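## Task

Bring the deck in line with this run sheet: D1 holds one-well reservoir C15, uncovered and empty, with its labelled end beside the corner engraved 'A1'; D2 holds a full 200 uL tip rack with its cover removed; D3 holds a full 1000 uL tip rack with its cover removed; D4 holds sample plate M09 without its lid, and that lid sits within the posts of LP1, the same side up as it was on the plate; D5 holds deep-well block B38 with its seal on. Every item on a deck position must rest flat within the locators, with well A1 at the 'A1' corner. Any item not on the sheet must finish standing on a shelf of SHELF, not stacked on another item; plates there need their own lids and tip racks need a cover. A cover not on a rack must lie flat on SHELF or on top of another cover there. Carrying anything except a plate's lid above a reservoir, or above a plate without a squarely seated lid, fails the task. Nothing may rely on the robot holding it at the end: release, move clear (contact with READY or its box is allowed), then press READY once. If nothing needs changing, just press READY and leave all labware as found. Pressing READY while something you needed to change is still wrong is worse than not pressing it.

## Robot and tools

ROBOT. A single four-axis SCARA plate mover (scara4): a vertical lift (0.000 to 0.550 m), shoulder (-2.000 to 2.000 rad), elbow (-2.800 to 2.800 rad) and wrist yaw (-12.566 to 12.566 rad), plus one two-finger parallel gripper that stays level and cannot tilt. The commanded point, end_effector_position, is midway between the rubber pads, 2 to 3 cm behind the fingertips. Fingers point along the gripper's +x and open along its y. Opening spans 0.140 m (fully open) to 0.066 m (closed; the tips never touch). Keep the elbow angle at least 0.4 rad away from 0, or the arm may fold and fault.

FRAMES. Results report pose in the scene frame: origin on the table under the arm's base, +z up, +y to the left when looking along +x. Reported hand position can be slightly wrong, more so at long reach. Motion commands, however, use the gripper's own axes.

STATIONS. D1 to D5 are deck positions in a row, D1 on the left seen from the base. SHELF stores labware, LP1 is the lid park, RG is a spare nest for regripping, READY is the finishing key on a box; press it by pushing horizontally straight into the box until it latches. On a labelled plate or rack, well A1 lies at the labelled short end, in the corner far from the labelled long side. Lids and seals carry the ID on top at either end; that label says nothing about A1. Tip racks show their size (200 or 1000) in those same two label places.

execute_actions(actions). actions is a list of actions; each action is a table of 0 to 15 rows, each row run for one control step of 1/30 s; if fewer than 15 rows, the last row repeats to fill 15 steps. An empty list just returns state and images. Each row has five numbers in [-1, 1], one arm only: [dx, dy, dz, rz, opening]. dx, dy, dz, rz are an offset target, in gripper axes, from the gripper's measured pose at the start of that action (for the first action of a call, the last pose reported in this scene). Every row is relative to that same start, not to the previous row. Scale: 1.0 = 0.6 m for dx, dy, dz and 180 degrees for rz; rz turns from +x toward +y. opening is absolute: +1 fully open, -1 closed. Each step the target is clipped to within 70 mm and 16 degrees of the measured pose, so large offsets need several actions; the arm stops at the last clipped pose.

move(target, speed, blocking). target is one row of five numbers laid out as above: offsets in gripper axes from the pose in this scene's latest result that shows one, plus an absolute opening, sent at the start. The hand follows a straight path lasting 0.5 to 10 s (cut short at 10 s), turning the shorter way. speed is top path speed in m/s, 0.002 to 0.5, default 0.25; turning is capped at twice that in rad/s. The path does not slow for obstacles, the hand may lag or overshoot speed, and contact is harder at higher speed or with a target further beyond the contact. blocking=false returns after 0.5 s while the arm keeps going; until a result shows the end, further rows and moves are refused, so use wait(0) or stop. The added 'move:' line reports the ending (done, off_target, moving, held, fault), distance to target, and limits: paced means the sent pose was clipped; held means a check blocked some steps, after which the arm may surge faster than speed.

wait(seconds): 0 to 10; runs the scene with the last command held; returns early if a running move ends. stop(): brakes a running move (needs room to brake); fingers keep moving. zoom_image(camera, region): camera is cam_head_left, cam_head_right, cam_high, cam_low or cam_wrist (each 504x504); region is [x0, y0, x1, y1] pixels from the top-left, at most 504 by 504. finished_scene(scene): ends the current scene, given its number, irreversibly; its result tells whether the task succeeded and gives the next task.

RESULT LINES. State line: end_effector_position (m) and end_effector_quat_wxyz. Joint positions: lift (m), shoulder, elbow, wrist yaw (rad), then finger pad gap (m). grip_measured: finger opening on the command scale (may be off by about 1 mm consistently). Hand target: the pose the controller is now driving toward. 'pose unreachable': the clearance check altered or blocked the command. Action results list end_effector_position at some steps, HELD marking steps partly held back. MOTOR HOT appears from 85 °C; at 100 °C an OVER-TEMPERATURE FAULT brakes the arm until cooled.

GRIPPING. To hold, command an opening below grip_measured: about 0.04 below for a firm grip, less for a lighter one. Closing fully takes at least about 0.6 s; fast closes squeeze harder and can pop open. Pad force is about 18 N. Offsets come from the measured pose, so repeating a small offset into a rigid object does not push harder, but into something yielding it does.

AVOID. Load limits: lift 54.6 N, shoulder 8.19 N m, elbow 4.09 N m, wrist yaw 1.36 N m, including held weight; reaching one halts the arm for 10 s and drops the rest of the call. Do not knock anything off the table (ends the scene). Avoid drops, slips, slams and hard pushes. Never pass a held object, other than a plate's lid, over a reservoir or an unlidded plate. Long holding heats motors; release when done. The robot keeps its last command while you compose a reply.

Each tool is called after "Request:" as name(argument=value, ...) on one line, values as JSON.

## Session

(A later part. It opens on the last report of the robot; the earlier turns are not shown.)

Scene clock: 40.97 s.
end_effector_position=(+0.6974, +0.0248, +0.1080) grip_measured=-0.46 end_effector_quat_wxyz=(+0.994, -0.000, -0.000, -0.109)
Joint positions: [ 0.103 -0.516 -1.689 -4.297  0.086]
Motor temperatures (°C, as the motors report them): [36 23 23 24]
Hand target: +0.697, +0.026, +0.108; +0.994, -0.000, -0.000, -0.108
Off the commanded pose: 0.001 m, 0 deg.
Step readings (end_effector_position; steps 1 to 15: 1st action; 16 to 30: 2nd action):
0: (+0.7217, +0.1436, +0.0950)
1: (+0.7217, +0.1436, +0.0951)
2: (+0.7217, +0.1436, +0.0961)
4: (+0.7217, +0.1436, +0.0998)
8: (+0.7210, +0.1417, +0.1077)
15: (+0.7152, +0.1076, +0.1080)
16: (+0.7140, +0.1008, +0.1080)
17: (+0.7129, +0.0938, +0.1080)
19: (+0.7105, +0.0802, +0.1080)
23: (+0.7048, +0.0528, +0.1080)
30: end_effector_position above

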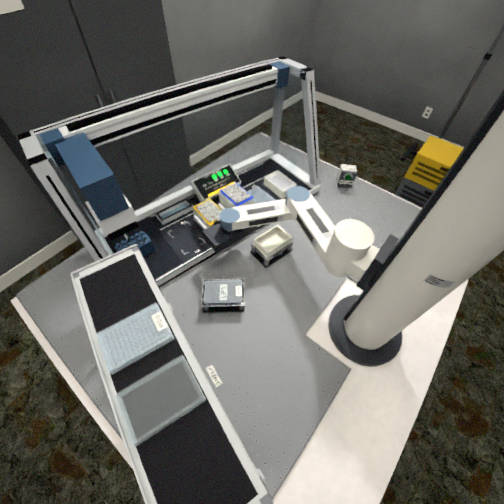

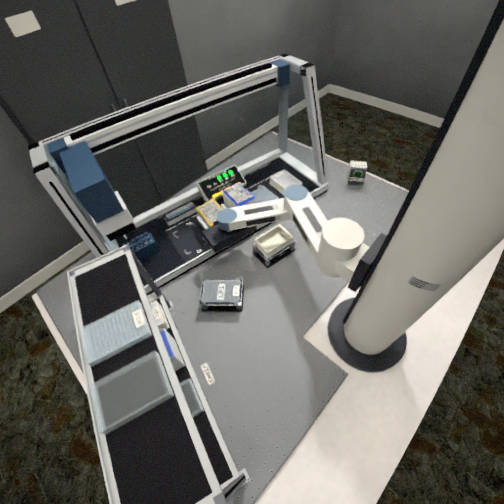

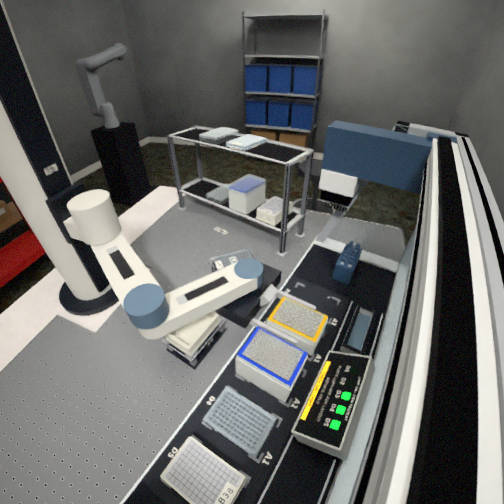

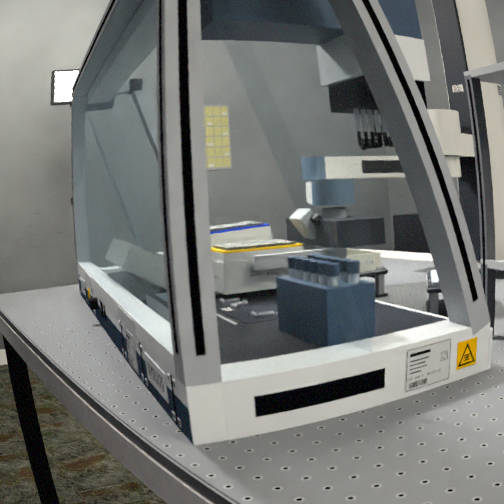

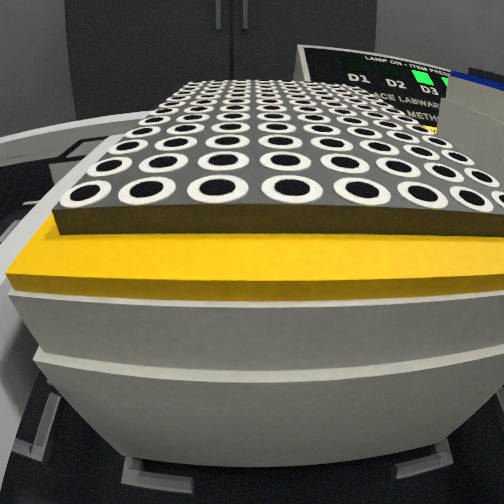

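Request:
execute_actions(actions=[[[-0.0006,-0.001,-0.001,0.0006,-0.515],[-0.0012,-0.0028,-0.002,0.001,-0.515],[-0.0017,-0.0042,-0.004,0.0012,-0.515],[-0.0017,-0.0048,-0.006,0.0012,-0.515],[-0.0017,-0.0048,-0.008,0.0012,-0.515],[-0.0017,-0.0048,-0.010,0.0012,-0.515],[-0.0017,-0.0048,-0.012,0.0012,-0.515],[-0.0017,-0.0048,-0.0135,0.0012,-0.515],[-0.0017,-0.0048,-0.015,0.0012,-0.515],[-0.0017,-0.0048,-0.0165,0.0012,-0.515],[-0.0017,-0.0048,-0.0178,0.0012,-0.515],[-0.0017,-0.0048,-0.019,0.0012,-0.515],[-0.0017,-0.0048,-0.02,0.0012,-0.515],[-0.0017,-0.0048,-0.0208,0.0012,-0.515],[-0.0017,-0.0048,-0.0214,0.0012,-0.515]]])

Request:
zoom_image(camera="cam_wrist", region=[70, 410, 210, 490])

Request:
zoom_image(camera="cam_wrist", region=[364, 400, 504, 480])

Scene clock: 41.97 s.
end_effector_position=(+0.6958, +0.0220, +0.0954) grip_measured=-0.46 end_effector_quat_wxyz=(+0.994, -0.000, -0.000, -0.108)
Joint positions: [ 0.09  -0.529 -1.676 -4.294  0.086]
Motor temperatures (°C, as the motors report them): [36 23 23 24]
Hand target: +0.696, +0.022, +0.095; +0.994, -0.000, -0.000, -0.107
Off the commanded pose: 0.000 m, 0 deg.
Step readings (end_effector_position):
0: (+0.6973, +0.0253, +0.1080)
1: (+0.6972, +0.0253, +0.1079)
2: (+0.6968, +0.0245, +0.1074)
4: (+0.6959, +0.0225, +0.1056)
8: (+0.6958, +0.0220, +0.1008)
15: end_effector_position above

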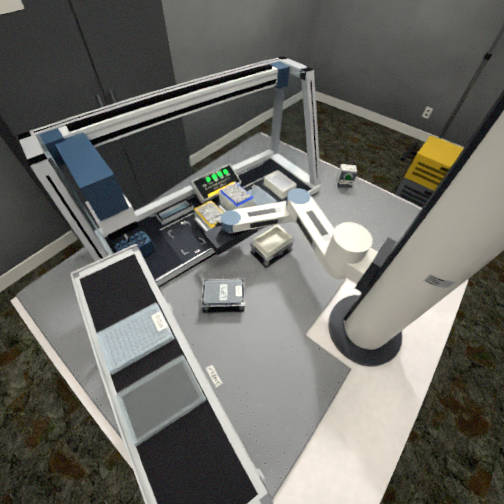

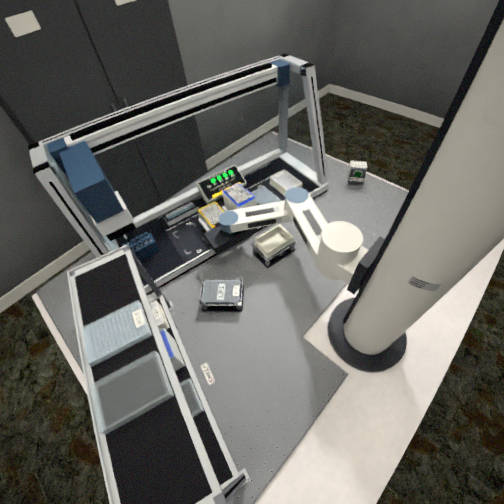

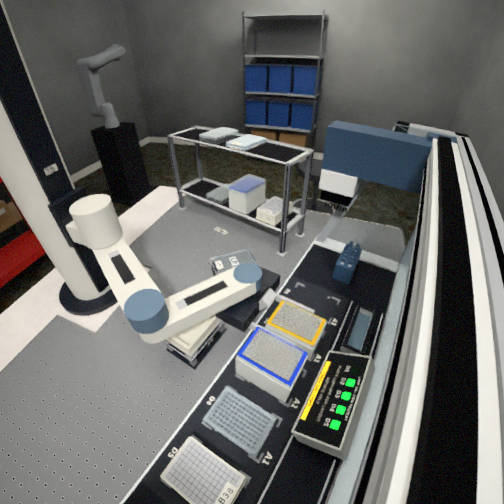

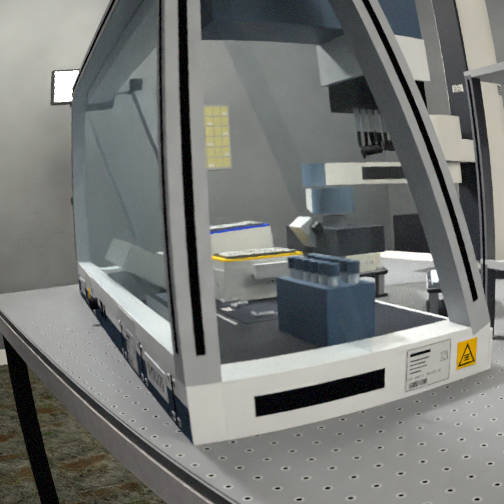

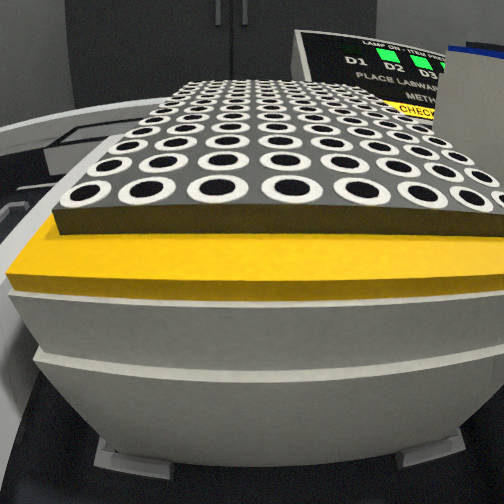

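Region (70, 410, 210, 490) of cam_wrist's 504x504 image, scaled by 3.600, with more detail than that image has; it fills the top 288 rows of this view, and the rest is white.

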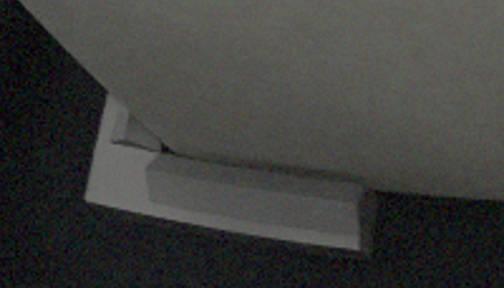

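Region (364, 400, 504, 480) of cam_wrist's 504x504 image, scaled by 3.600, with more detail than that image has; it fills the top 288 rows of this view, and the rest is white.

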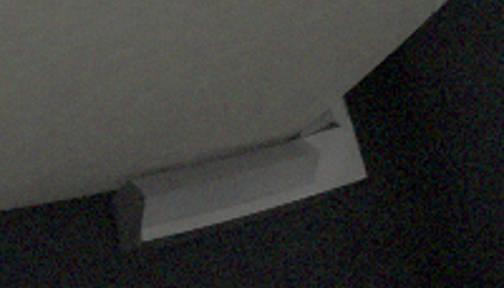

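Request:
execute_actions(actions=[[[0,0,-0.0007,0,-0.515],[0,0,-0.0007,0,-0.46],[0,0,-0.0007,0,-0.38],[0,0,-0.0007,0,-0.30],[0,0,-0.0007,0,-0.22],[0,0,0,0,-0.135],[-0.002,0,0.002,0,-0.135],[-0.006,0,0.005,0,-0.135],[-0.013,0,0.009,0,-0.135],[-0.022,0,0.014,0,-0.135],[-0.033,0,0.019,0,-0.135],[-0.046,0,0.023,0,-0.135],[-0.06,0,0.025,0,-0.135],[-0.075,0,0.025,0,-0.135],[-0.09,0,0.025,0,-0.135]],[[-0.045,0,0,0,-0.135],[-0.06,0,0,0,-0.135],[-0.075,0,0,0,-0.135],[-0.09,0,0,0,-0.135],[-0.104,0,0,0,-0.135],[-0.117,0,0,0,-0.135],[-0.129,0,0,0,-0.135],[-0.14,0,0,0,-0.135],[-0.149,0,0,0,-0.135],[-0.156,0,0,0,-0.135],[-0.161,0,0,0,-0.135],[-0.164,0,0,0,-0.135],[-0.166,0,0,0,-0.135],[-0.167,0,0,0,-0.135],[-0.167,0,0,0,-0.135]]])

Scene clock: 43.50 s.
end_effector_position=(+0.5639, +0.0515, +0.1101) grip_measured=-0.13 end_effector_quat_wxyz=(+0.994, -0.000, -0.000, -0.107)
Joint positions: [ 0.105 -0.599 -1.058 -4.839  0.098]
Motor temperatures (°C, as the motors report them): [36 23 23 24]
Hand target: +0.564, +0.051, +0.110; +0.994, -0.000, -0.000, -0.107
Off the commanded pose: 0.000 m, 0 deg.
Step readings (end_effector_position; steps 1 to 15: 1st action; 16 to 30: 2nd action):
0: (+0.6958, +0.0220, +0.0951)
1: (+0.6958, +0.0220, +0.0951)
2: (+0.6958, +0.0220, +0.0950)
4: (+0.6958, +0.0220, +0.0950)
8: (+0.6946, +0.0222, +0.0966)
15: (+0.6619, +0.0300, +0.1101)
16: (+0.6546, +0.0317, +0.1104)
17: (+0.6470, +0.0336, +0.1103)
19: (+0.6311, +0.0374, +0.1101)
23: (+0.5979, +0.0445, +0.1101)
30: end_effector_position above

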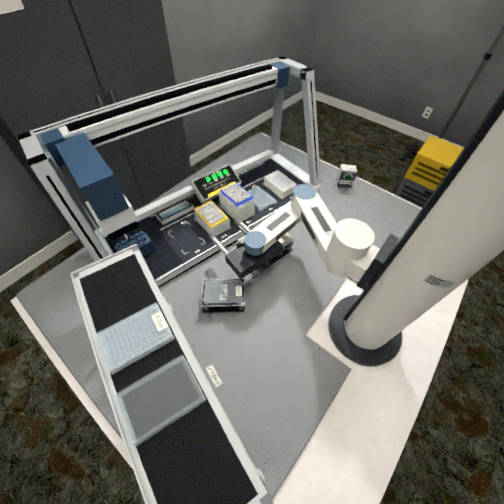

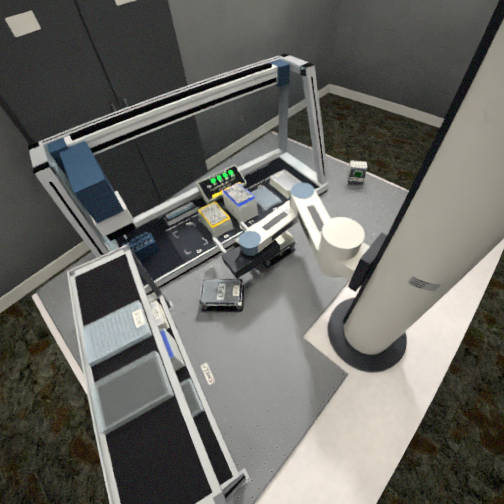

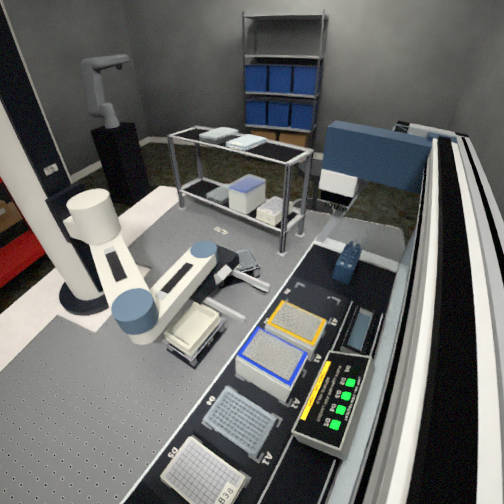

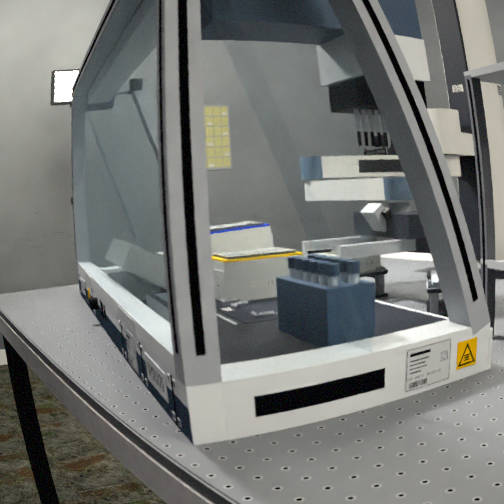

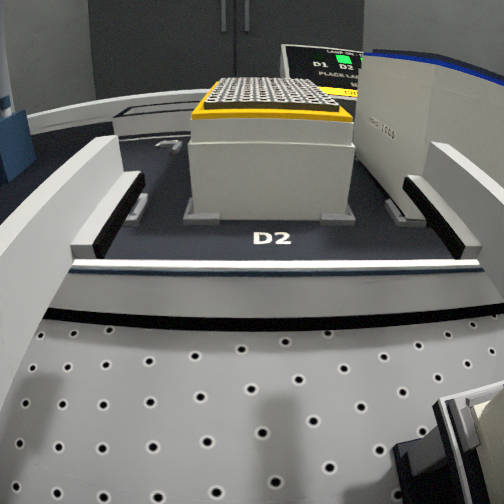

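Request:
move(target=[-0.1557, -0.2158, -0.003, 0.5022, -0.135], speed=0.5)

Scene clock: 45.67 s.
end_effector_position=(+0.4455, -0.0556, +0.1083) grip_measured=-0.13 end_effector_quat_wxyz=(+0.776, -0.000, -0.000, +0.630)
Joint positions: [ 0.103 -1.507 -1.265 -2.148  0.098]
Motor temperatures (°C, as the motors report them): [36 23 23 24]
Hand target: +0.445, -0.055, +0.108; +0.776, -0.000, -0.000, +0.630
Off the commanded pose: 0.001 m, 0 deg.
move: done

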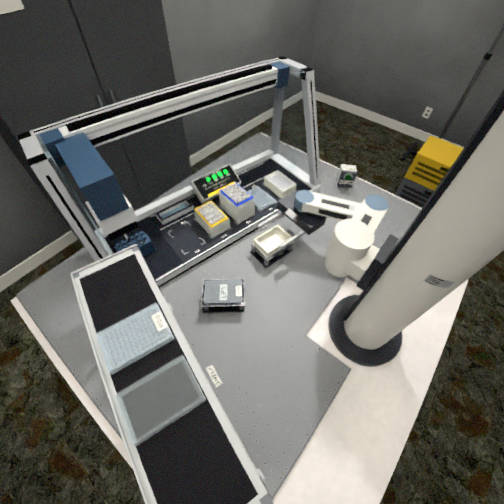

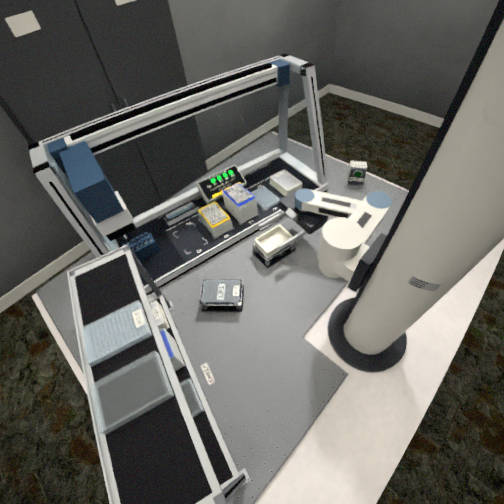

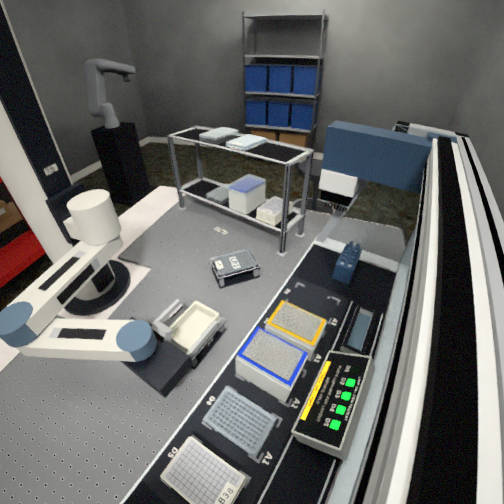

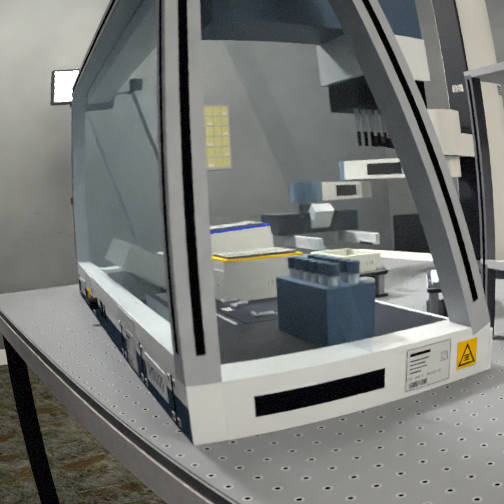

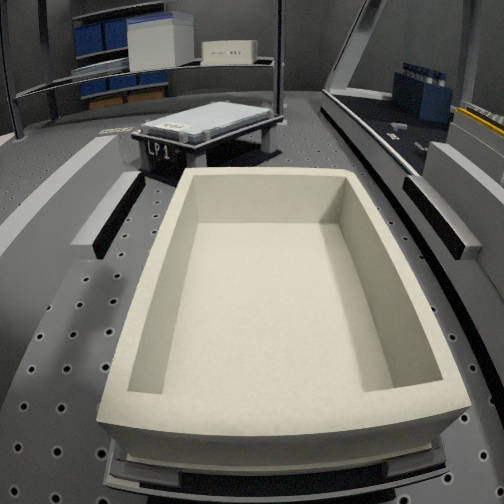

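Request:
execute_actions(actions=[[[0.0002,0.0003,-0.003,0.0003,-0.135],[0.0004,0.0006,-0.008,0.0006,-0.15],[0.0004,0.0006,-0.014,0.0006,-0.18],[0.0004,0.0006,-0.021,0.0006,-0.21],[0.0004,0.0006,-0.028,0.0006,-0.24],[0.0004,0.0006,-0.034,0.0006,-0.27],[0.0004,0.0006,-0.039,0.0006,-0.30],[0.0004,0.0006,-0.042,0.0006,-0.33],[0.0004,0.0006,-0.0435,0.0006,-0.36],[0.0004,0.0006,-0.0438,0.0006,-0.39],[0.0004,0.0006,-0.0438,0.0006,-0.42],[0.0004,0.0006,-0.0438,0.0006,-0.45],[0.0004,0.0006,-0.0438,0.0006,-0.47],[0.0004,0.0006,-0.0438,0.0006,-0.49],[0.0004,0.0006,-0.0438,0.0006,-0.505]],[[0,0,0,0,-0.52],[0,0,0,0,-0.535],[0,0,0,0,-0.55],[0,0,0,0,-0.565],[0,0,0,0,-0.58],[0,0,0,0,-0.58],[0,0,0,0,-0.58],[0,0,0.001,0,-0.58],[0,0,0.004,0,-0.58],[0,0,0.008,0,-0.58],[0,0,0.013,0,-0.58],[0,0,0.018,0,-0.58],[0,0,0.022,0,-0.58],[0,0,0.025,0,-0.58],[0,0,0.027,0,-0.58]]])

Scene clock: 47.40 s.
end_effector_position=(+0.4453, -0.0554, +0.0964) grip_measured=-0.53 end_effector_quat_wxyz=(+0.776, -0.000, -0.000, +0.631)
Joint positions: [ 0.091 -1.507 -1.264 -2.148  0.083]
Motor temperatures (°C, as the motors report them): [36 23 23 24]
Hand target: +0.445, -0.055, +0.098; +0.776, -0.000, -0.000, +0.631
Off the commanded pose: 0.002 m, 0 deg.
Step readings (end_effector_position; steps 1 to 15: 1st action; 16 to 30: 2nd action):
0: (+0.4455, -0.0556, +0.1083)
1: (+0.4455, -0.0556, +0.1082)
2: (+0.4455, -0.0555, +0.1068)
4: (+0.4453, -0.0554, +0.1015)
8: (+0.4453, -0.0554, +0.0871)
15: (+0.4453, -0.0554, +0.0820)
16: (+0.4453, -0.0554, +0.0820)
17: (+0.4453, -0.0554, +0.0820)
19: (+0.4453, -0.0554, +0.0820)
23: (+0.4453, -0.0554, +0.0820)
30: end_effector_position above

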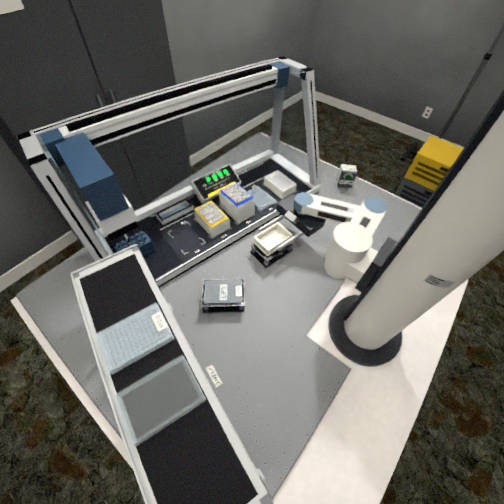

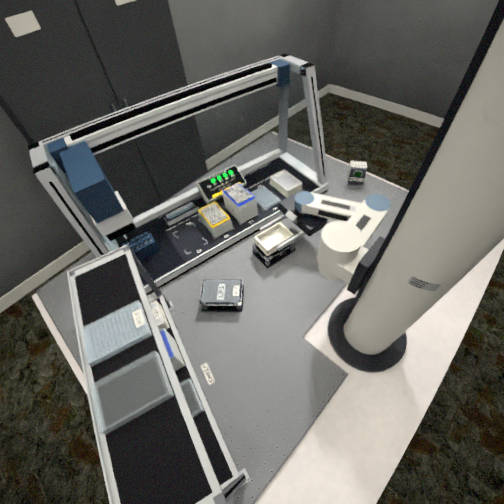

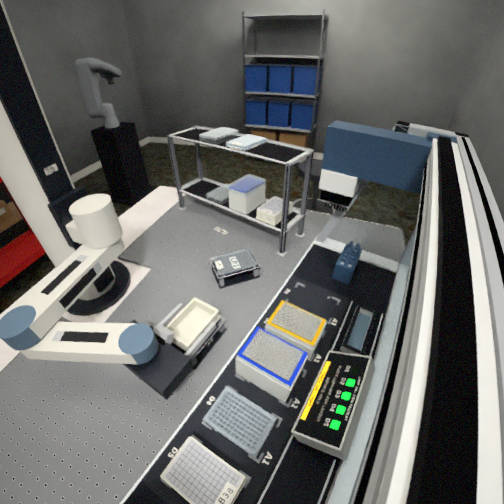

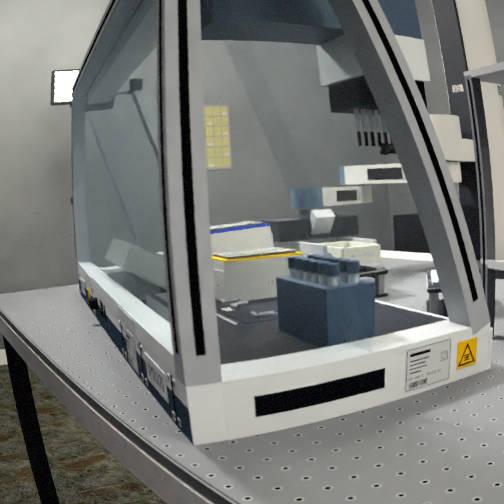

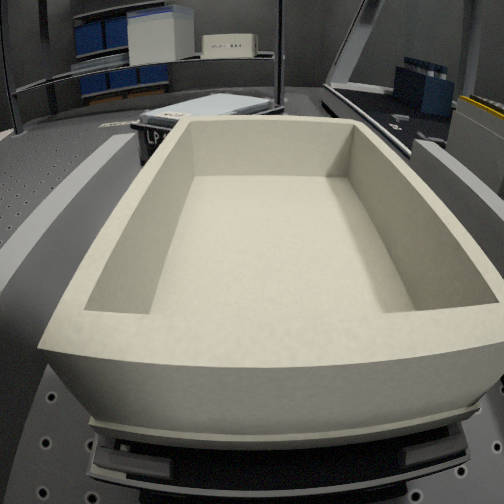

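Request:
move(target=[0.421, -0.141, 0.016, -0.5023, -0.58], speed=0.5)

Scene clock: 49.83 s.
end_effector_position=(+0.5792, +0.1749, +0.1060) grip_measured=-0.53 end_effector_quat_wxyz=(+0.994, -0.000, -0.000, -0.106)
Joint positions: [ 0.101 -0.126 -1.401 -4.969  0.083]
Motor temperatures (°C, as the motors report them): [36 23 23 24]
Hand target: +0.579, +0.175, +0.106; +0.994, -0.000, -0.000, -0.106
Off the commanded pose: 0.001 m, 0 deg.
move: done

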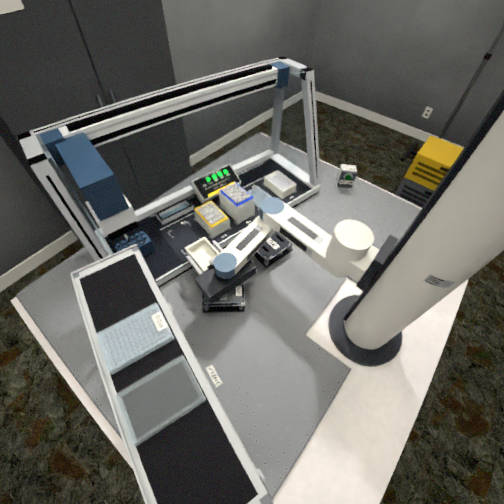

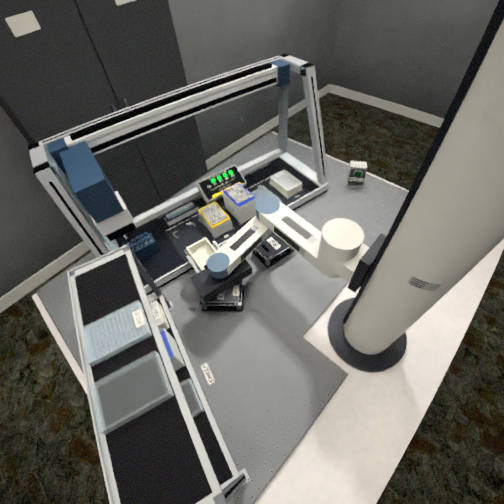

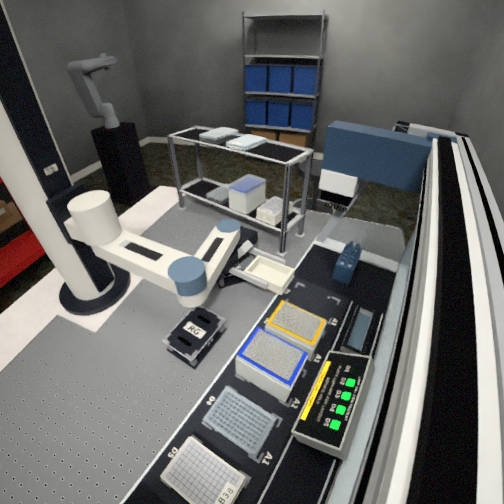

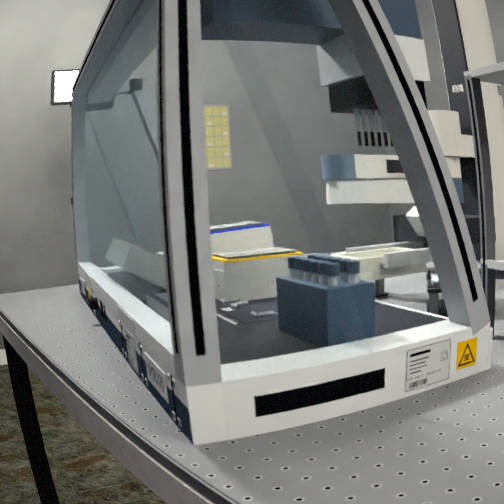

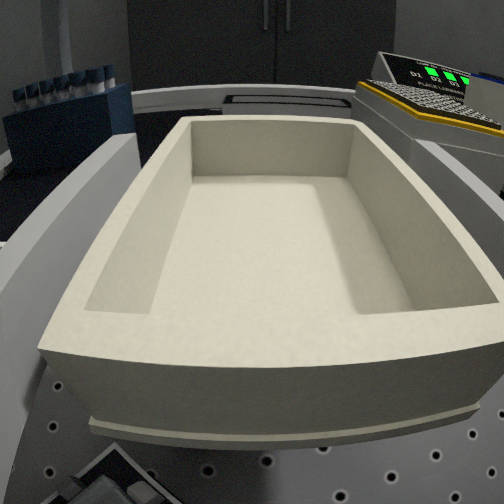

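Request:
move(target=[0.2432, -0.0008, -0.0183, -0.0004, -0.58], speed=0.35)

Request:
zoom_image(camera="cam_wrist", region=[70, 410, 210, 490])

Request:
zoom_image(camera="cam_wrist", region=[364, 400, 504, 480])

Scene clock: 51.03 s.
end_effector_position=(+0.7217, +0.1436, +0.0950) grip_measured=-0.53 end_effector_quat_wxyz=(+0.994, -0.000, -0.000, -0.107)
Joint positions: [ 0.09  -0.098 -2.052 -4.348  0.083]
Motor temperatures (°C, as the motors report them): [36 23 23 24]
Hand target: +0.722, +0.144, +0.095; +0.994, -0.000, -0.000, -0.107
Off the commanded pose: 0.000 m, 0 deg.
move: done

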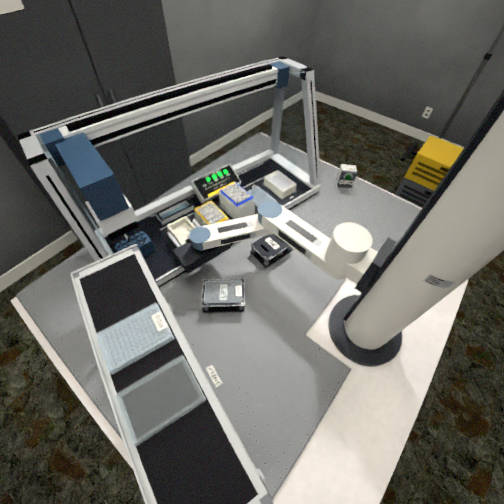

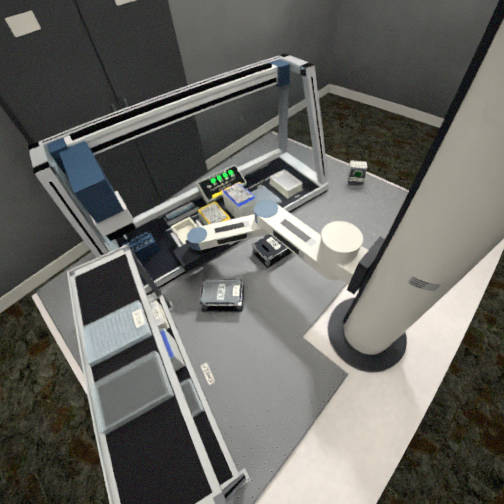

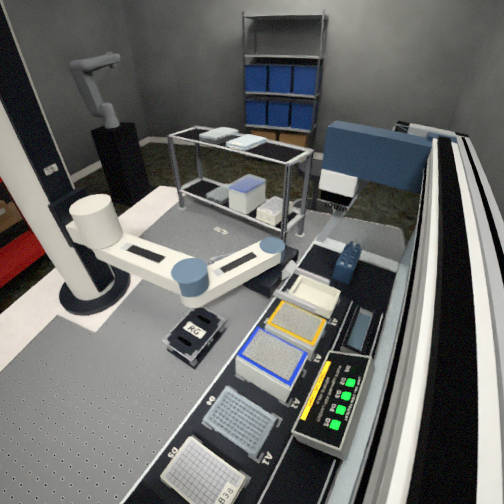

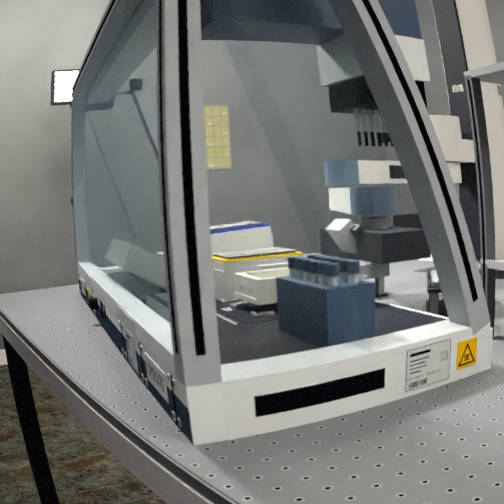

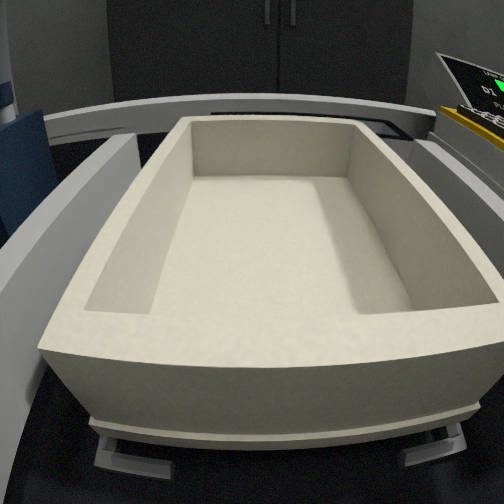

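Region (70, 410, 210, 490) of cam_wrist's 504x504 image, scaled by 3.600, with more detail than that image has; it fills the top 288 rows of this view, and the rest is white.

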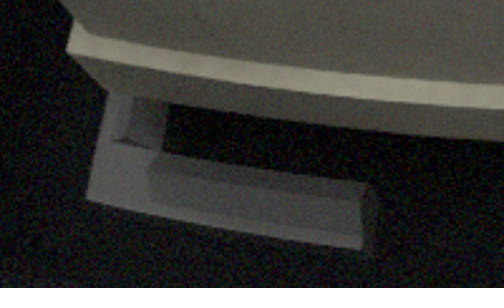

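Region (364, 400, 504, 480) of cam_wrist's 504x504 image, scaled by 3.600, with more detail than that image has; it fills the top 288 rows of this view, and the rest is white.

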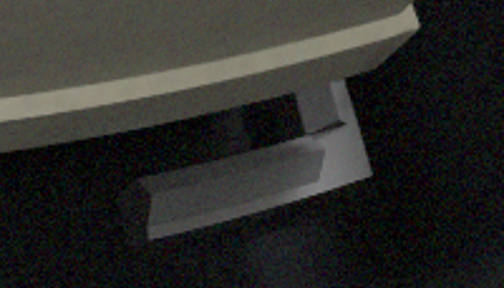

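Request:
execute_actions(actions=[])

Scene clock: 51.80 s.
end_effector_position=(+0.7217, +0.1436, +0.0950) grip_measured=-0.53 end_effector_quat_wxyz=(+0.994, -0.000, -0.000, -0.107)
Joint positions: [ 0.09  -0.098 -2.052 -4.348  0.083]
Motor temperatures (°C, as the motors report them): [36 23 23 24]
Hand target: +0.722, +0.144, +0.095; +0.994, -0.000, -0.000, -0.107
Off the commanded pose: 0.000 m, 0 deg.

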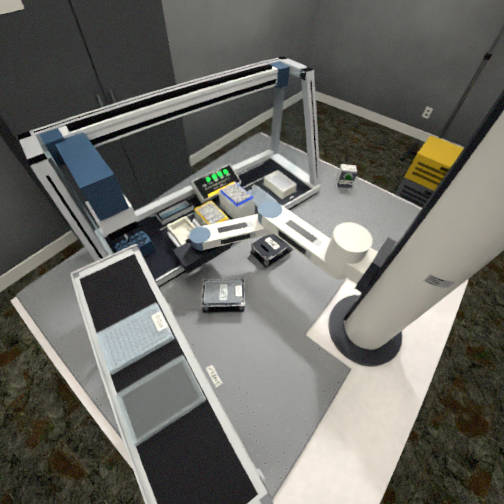

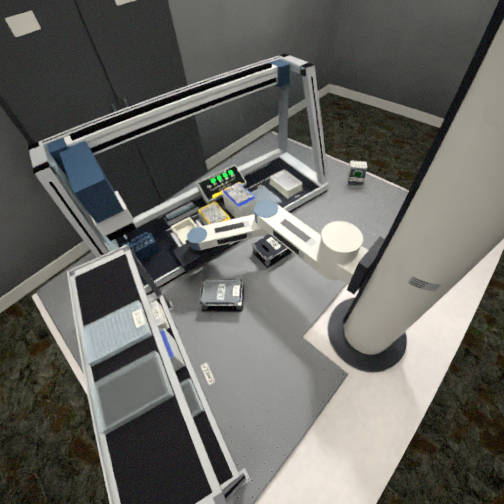

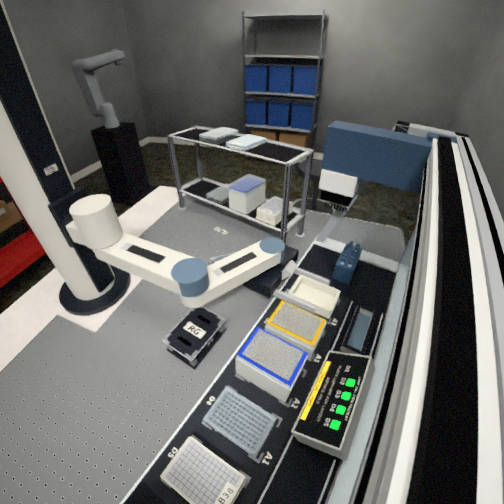

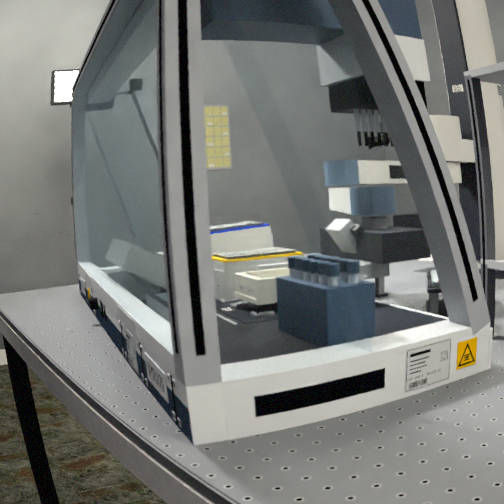

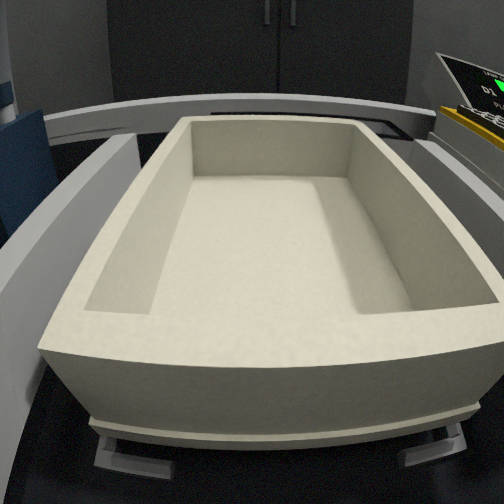

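Request:
move(target=[0, 0, -0.0252, 0, -0.58], speed=0.02)

Scene clock: 53.00 s.
end_effector_position=(+0.7217, +0.1436, +0.0798) grip_measured=-0.53 end_effector_quat_wxyz=(+0.994, -0.000, -0.000, -0.107)
Joint positions: [ 0.075 -0.098 -2.052 -4.348  0.083]
Motor temperatures (°C, as the motors report them): [36 23 23 24]
Hand target: +0.722, +0.144, +0.080; +0.994, -0.000, -0.000, -0.107
Off the commanded pose: 0.000 m, 0 deg.
move: done

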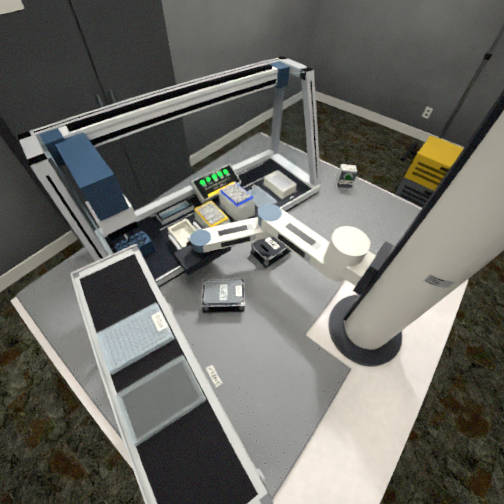

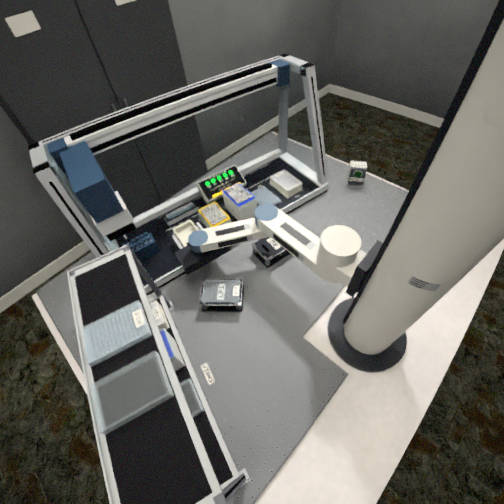

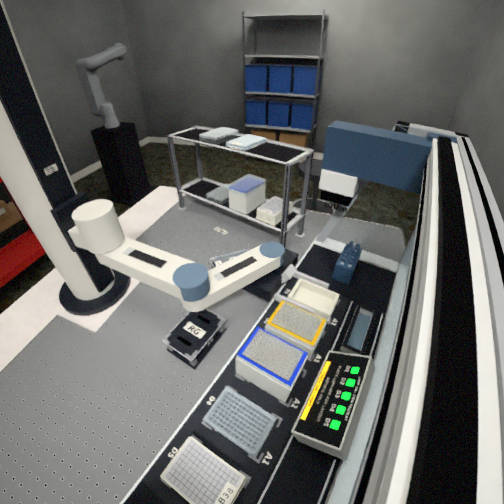

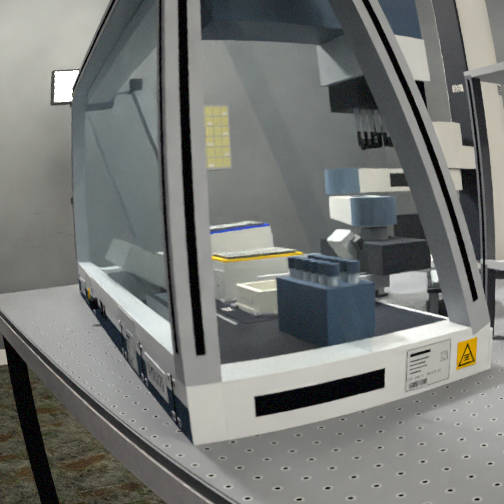

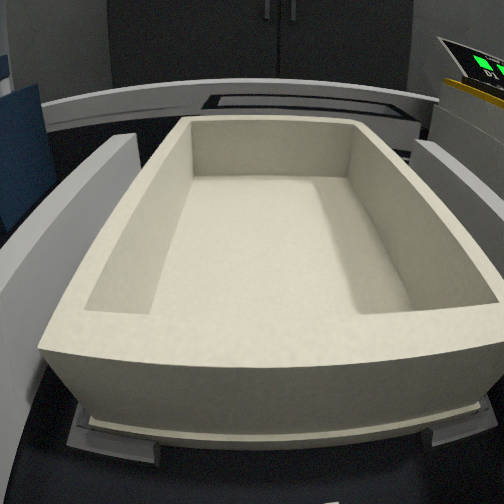

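Request:
execute_actions(actions=[[[0,0,0,0,-0.52],[0,0,0,0,-0.46],[0,0,0,0,-0.36],[0,0,0,0,-0.25],[0,0,0,0,-0.135],[0,0,0,0,-0.135],[0,0,0,0,-0.135],[0,0,0,0,-0.135],[0,0,0.005,0,-0.135],[0,0,0.012,0,-0.135],[0,0,0.02,0,-0.135],[0,0,0.03,0,-0.135],[0,0,0.04,0,-0.135],[0,0,0.045,0,-0.135],[0,0,0.045,0,-0.135]]])

Request:
move(target=[-0.21, 0, 0.0, 0, -0.135], speed=0.35)

Scene clock: 53.87 s.
end_effector_position=(+0.7218, +0.1436, +0.1028) grip_measured=-0.14 end_effector_quat_wxyz=(+0.994, -0.000, -0.000, -0.107)
Joint positions: [ 0.098 -0.098 -2.052 -4.348  0.098]
Motor temperatures (°C, as the motors report them): [36 23 23 24]
Hand target: +0.722, +0.144, +0.107; +0.994, -0.000, -0.000, -0.107
Off the commanded pose: 0.004 m, 0 deg.
Step readings (end_effector_position):
0: (+0.7217, +0.1436, +0.0798)
1: (+0.7217, +0.1436, +0.0798)
2: (+0.7217, +0.1436, +0.0798)
4: (+0.7217, +0.1436, +0.0798)
8: (+0.7217, +0.1436, +0.0798)
15: end_effector_position above

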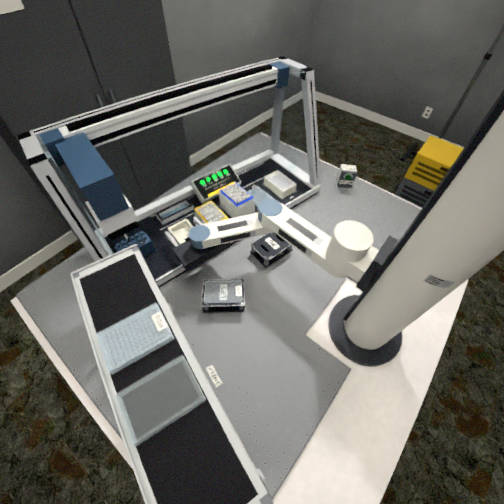

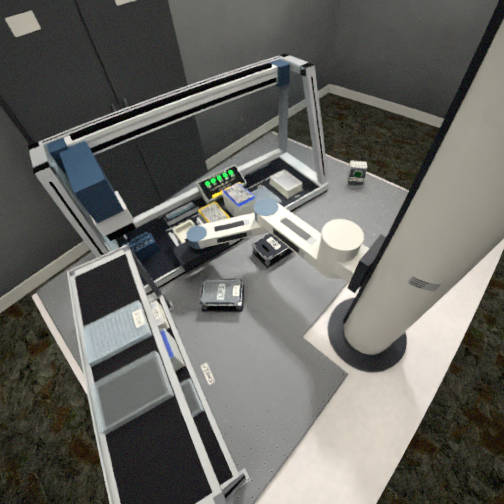

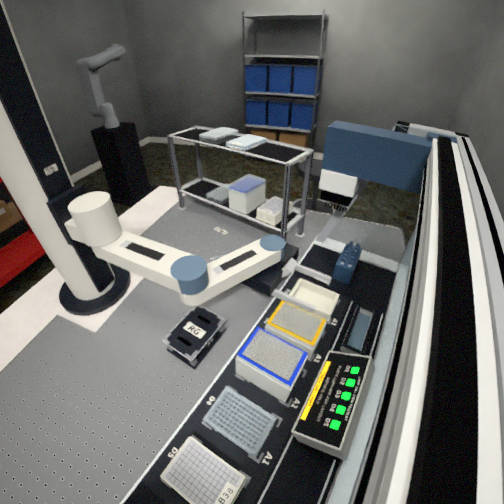

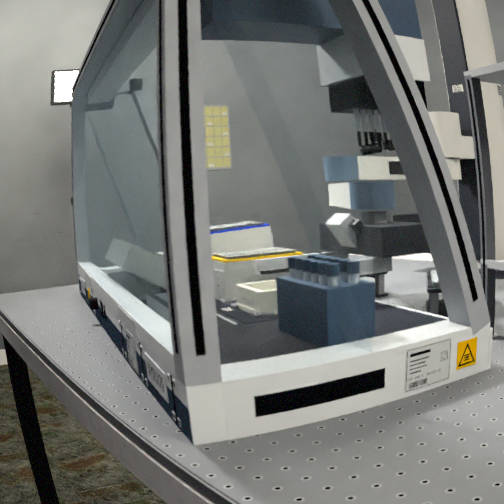

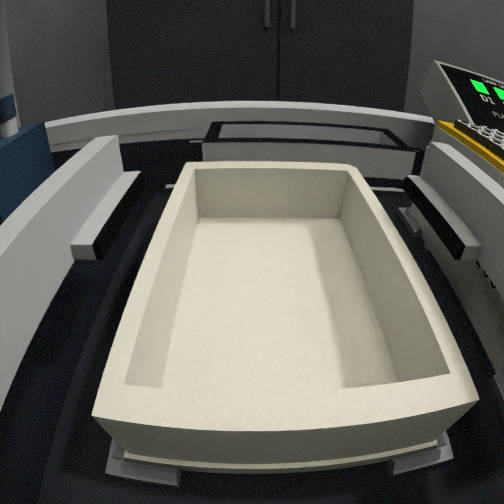

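Scene clock: 54.67 s.
end_effector_position=(+0.5986, +0.1706, +0.1028) grip_measured=-0.14 end_effector_quat_wxyz=(+0.994, -0.000, -0.000, -0.107)
Joint positions: [ 0.098 -0.141 -1.469 -4.887  0.098]
Motor temperatures (°C, as the motors report them): [36 23 23 24]
Hand target: +0.599, +0.170, +0.103; +0.994, -0.000, -0.000, -0.107
Off the commanded pose: 0.000 m, 0 deg.
move: done

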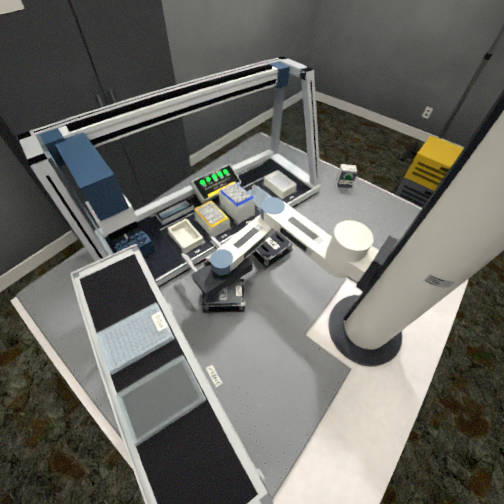

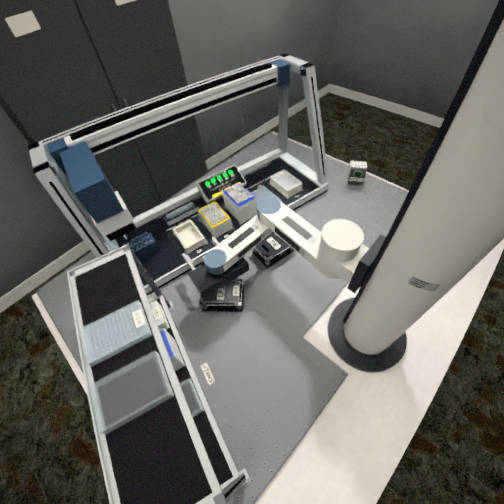

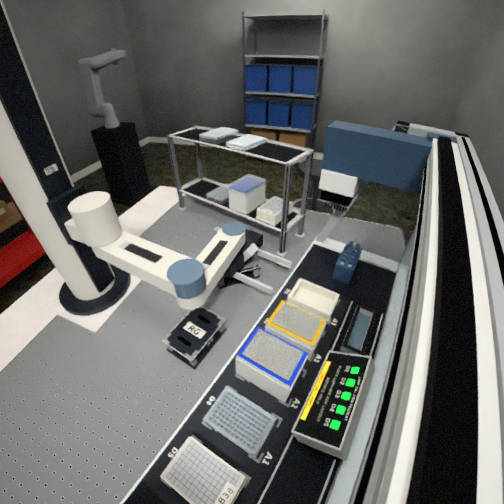

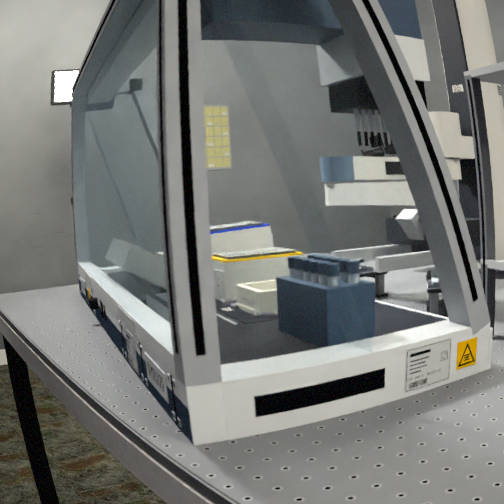

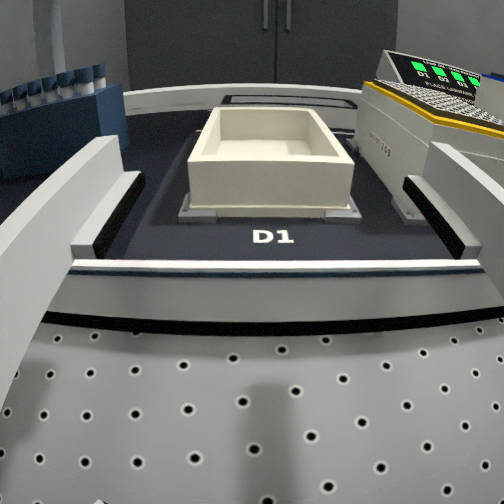

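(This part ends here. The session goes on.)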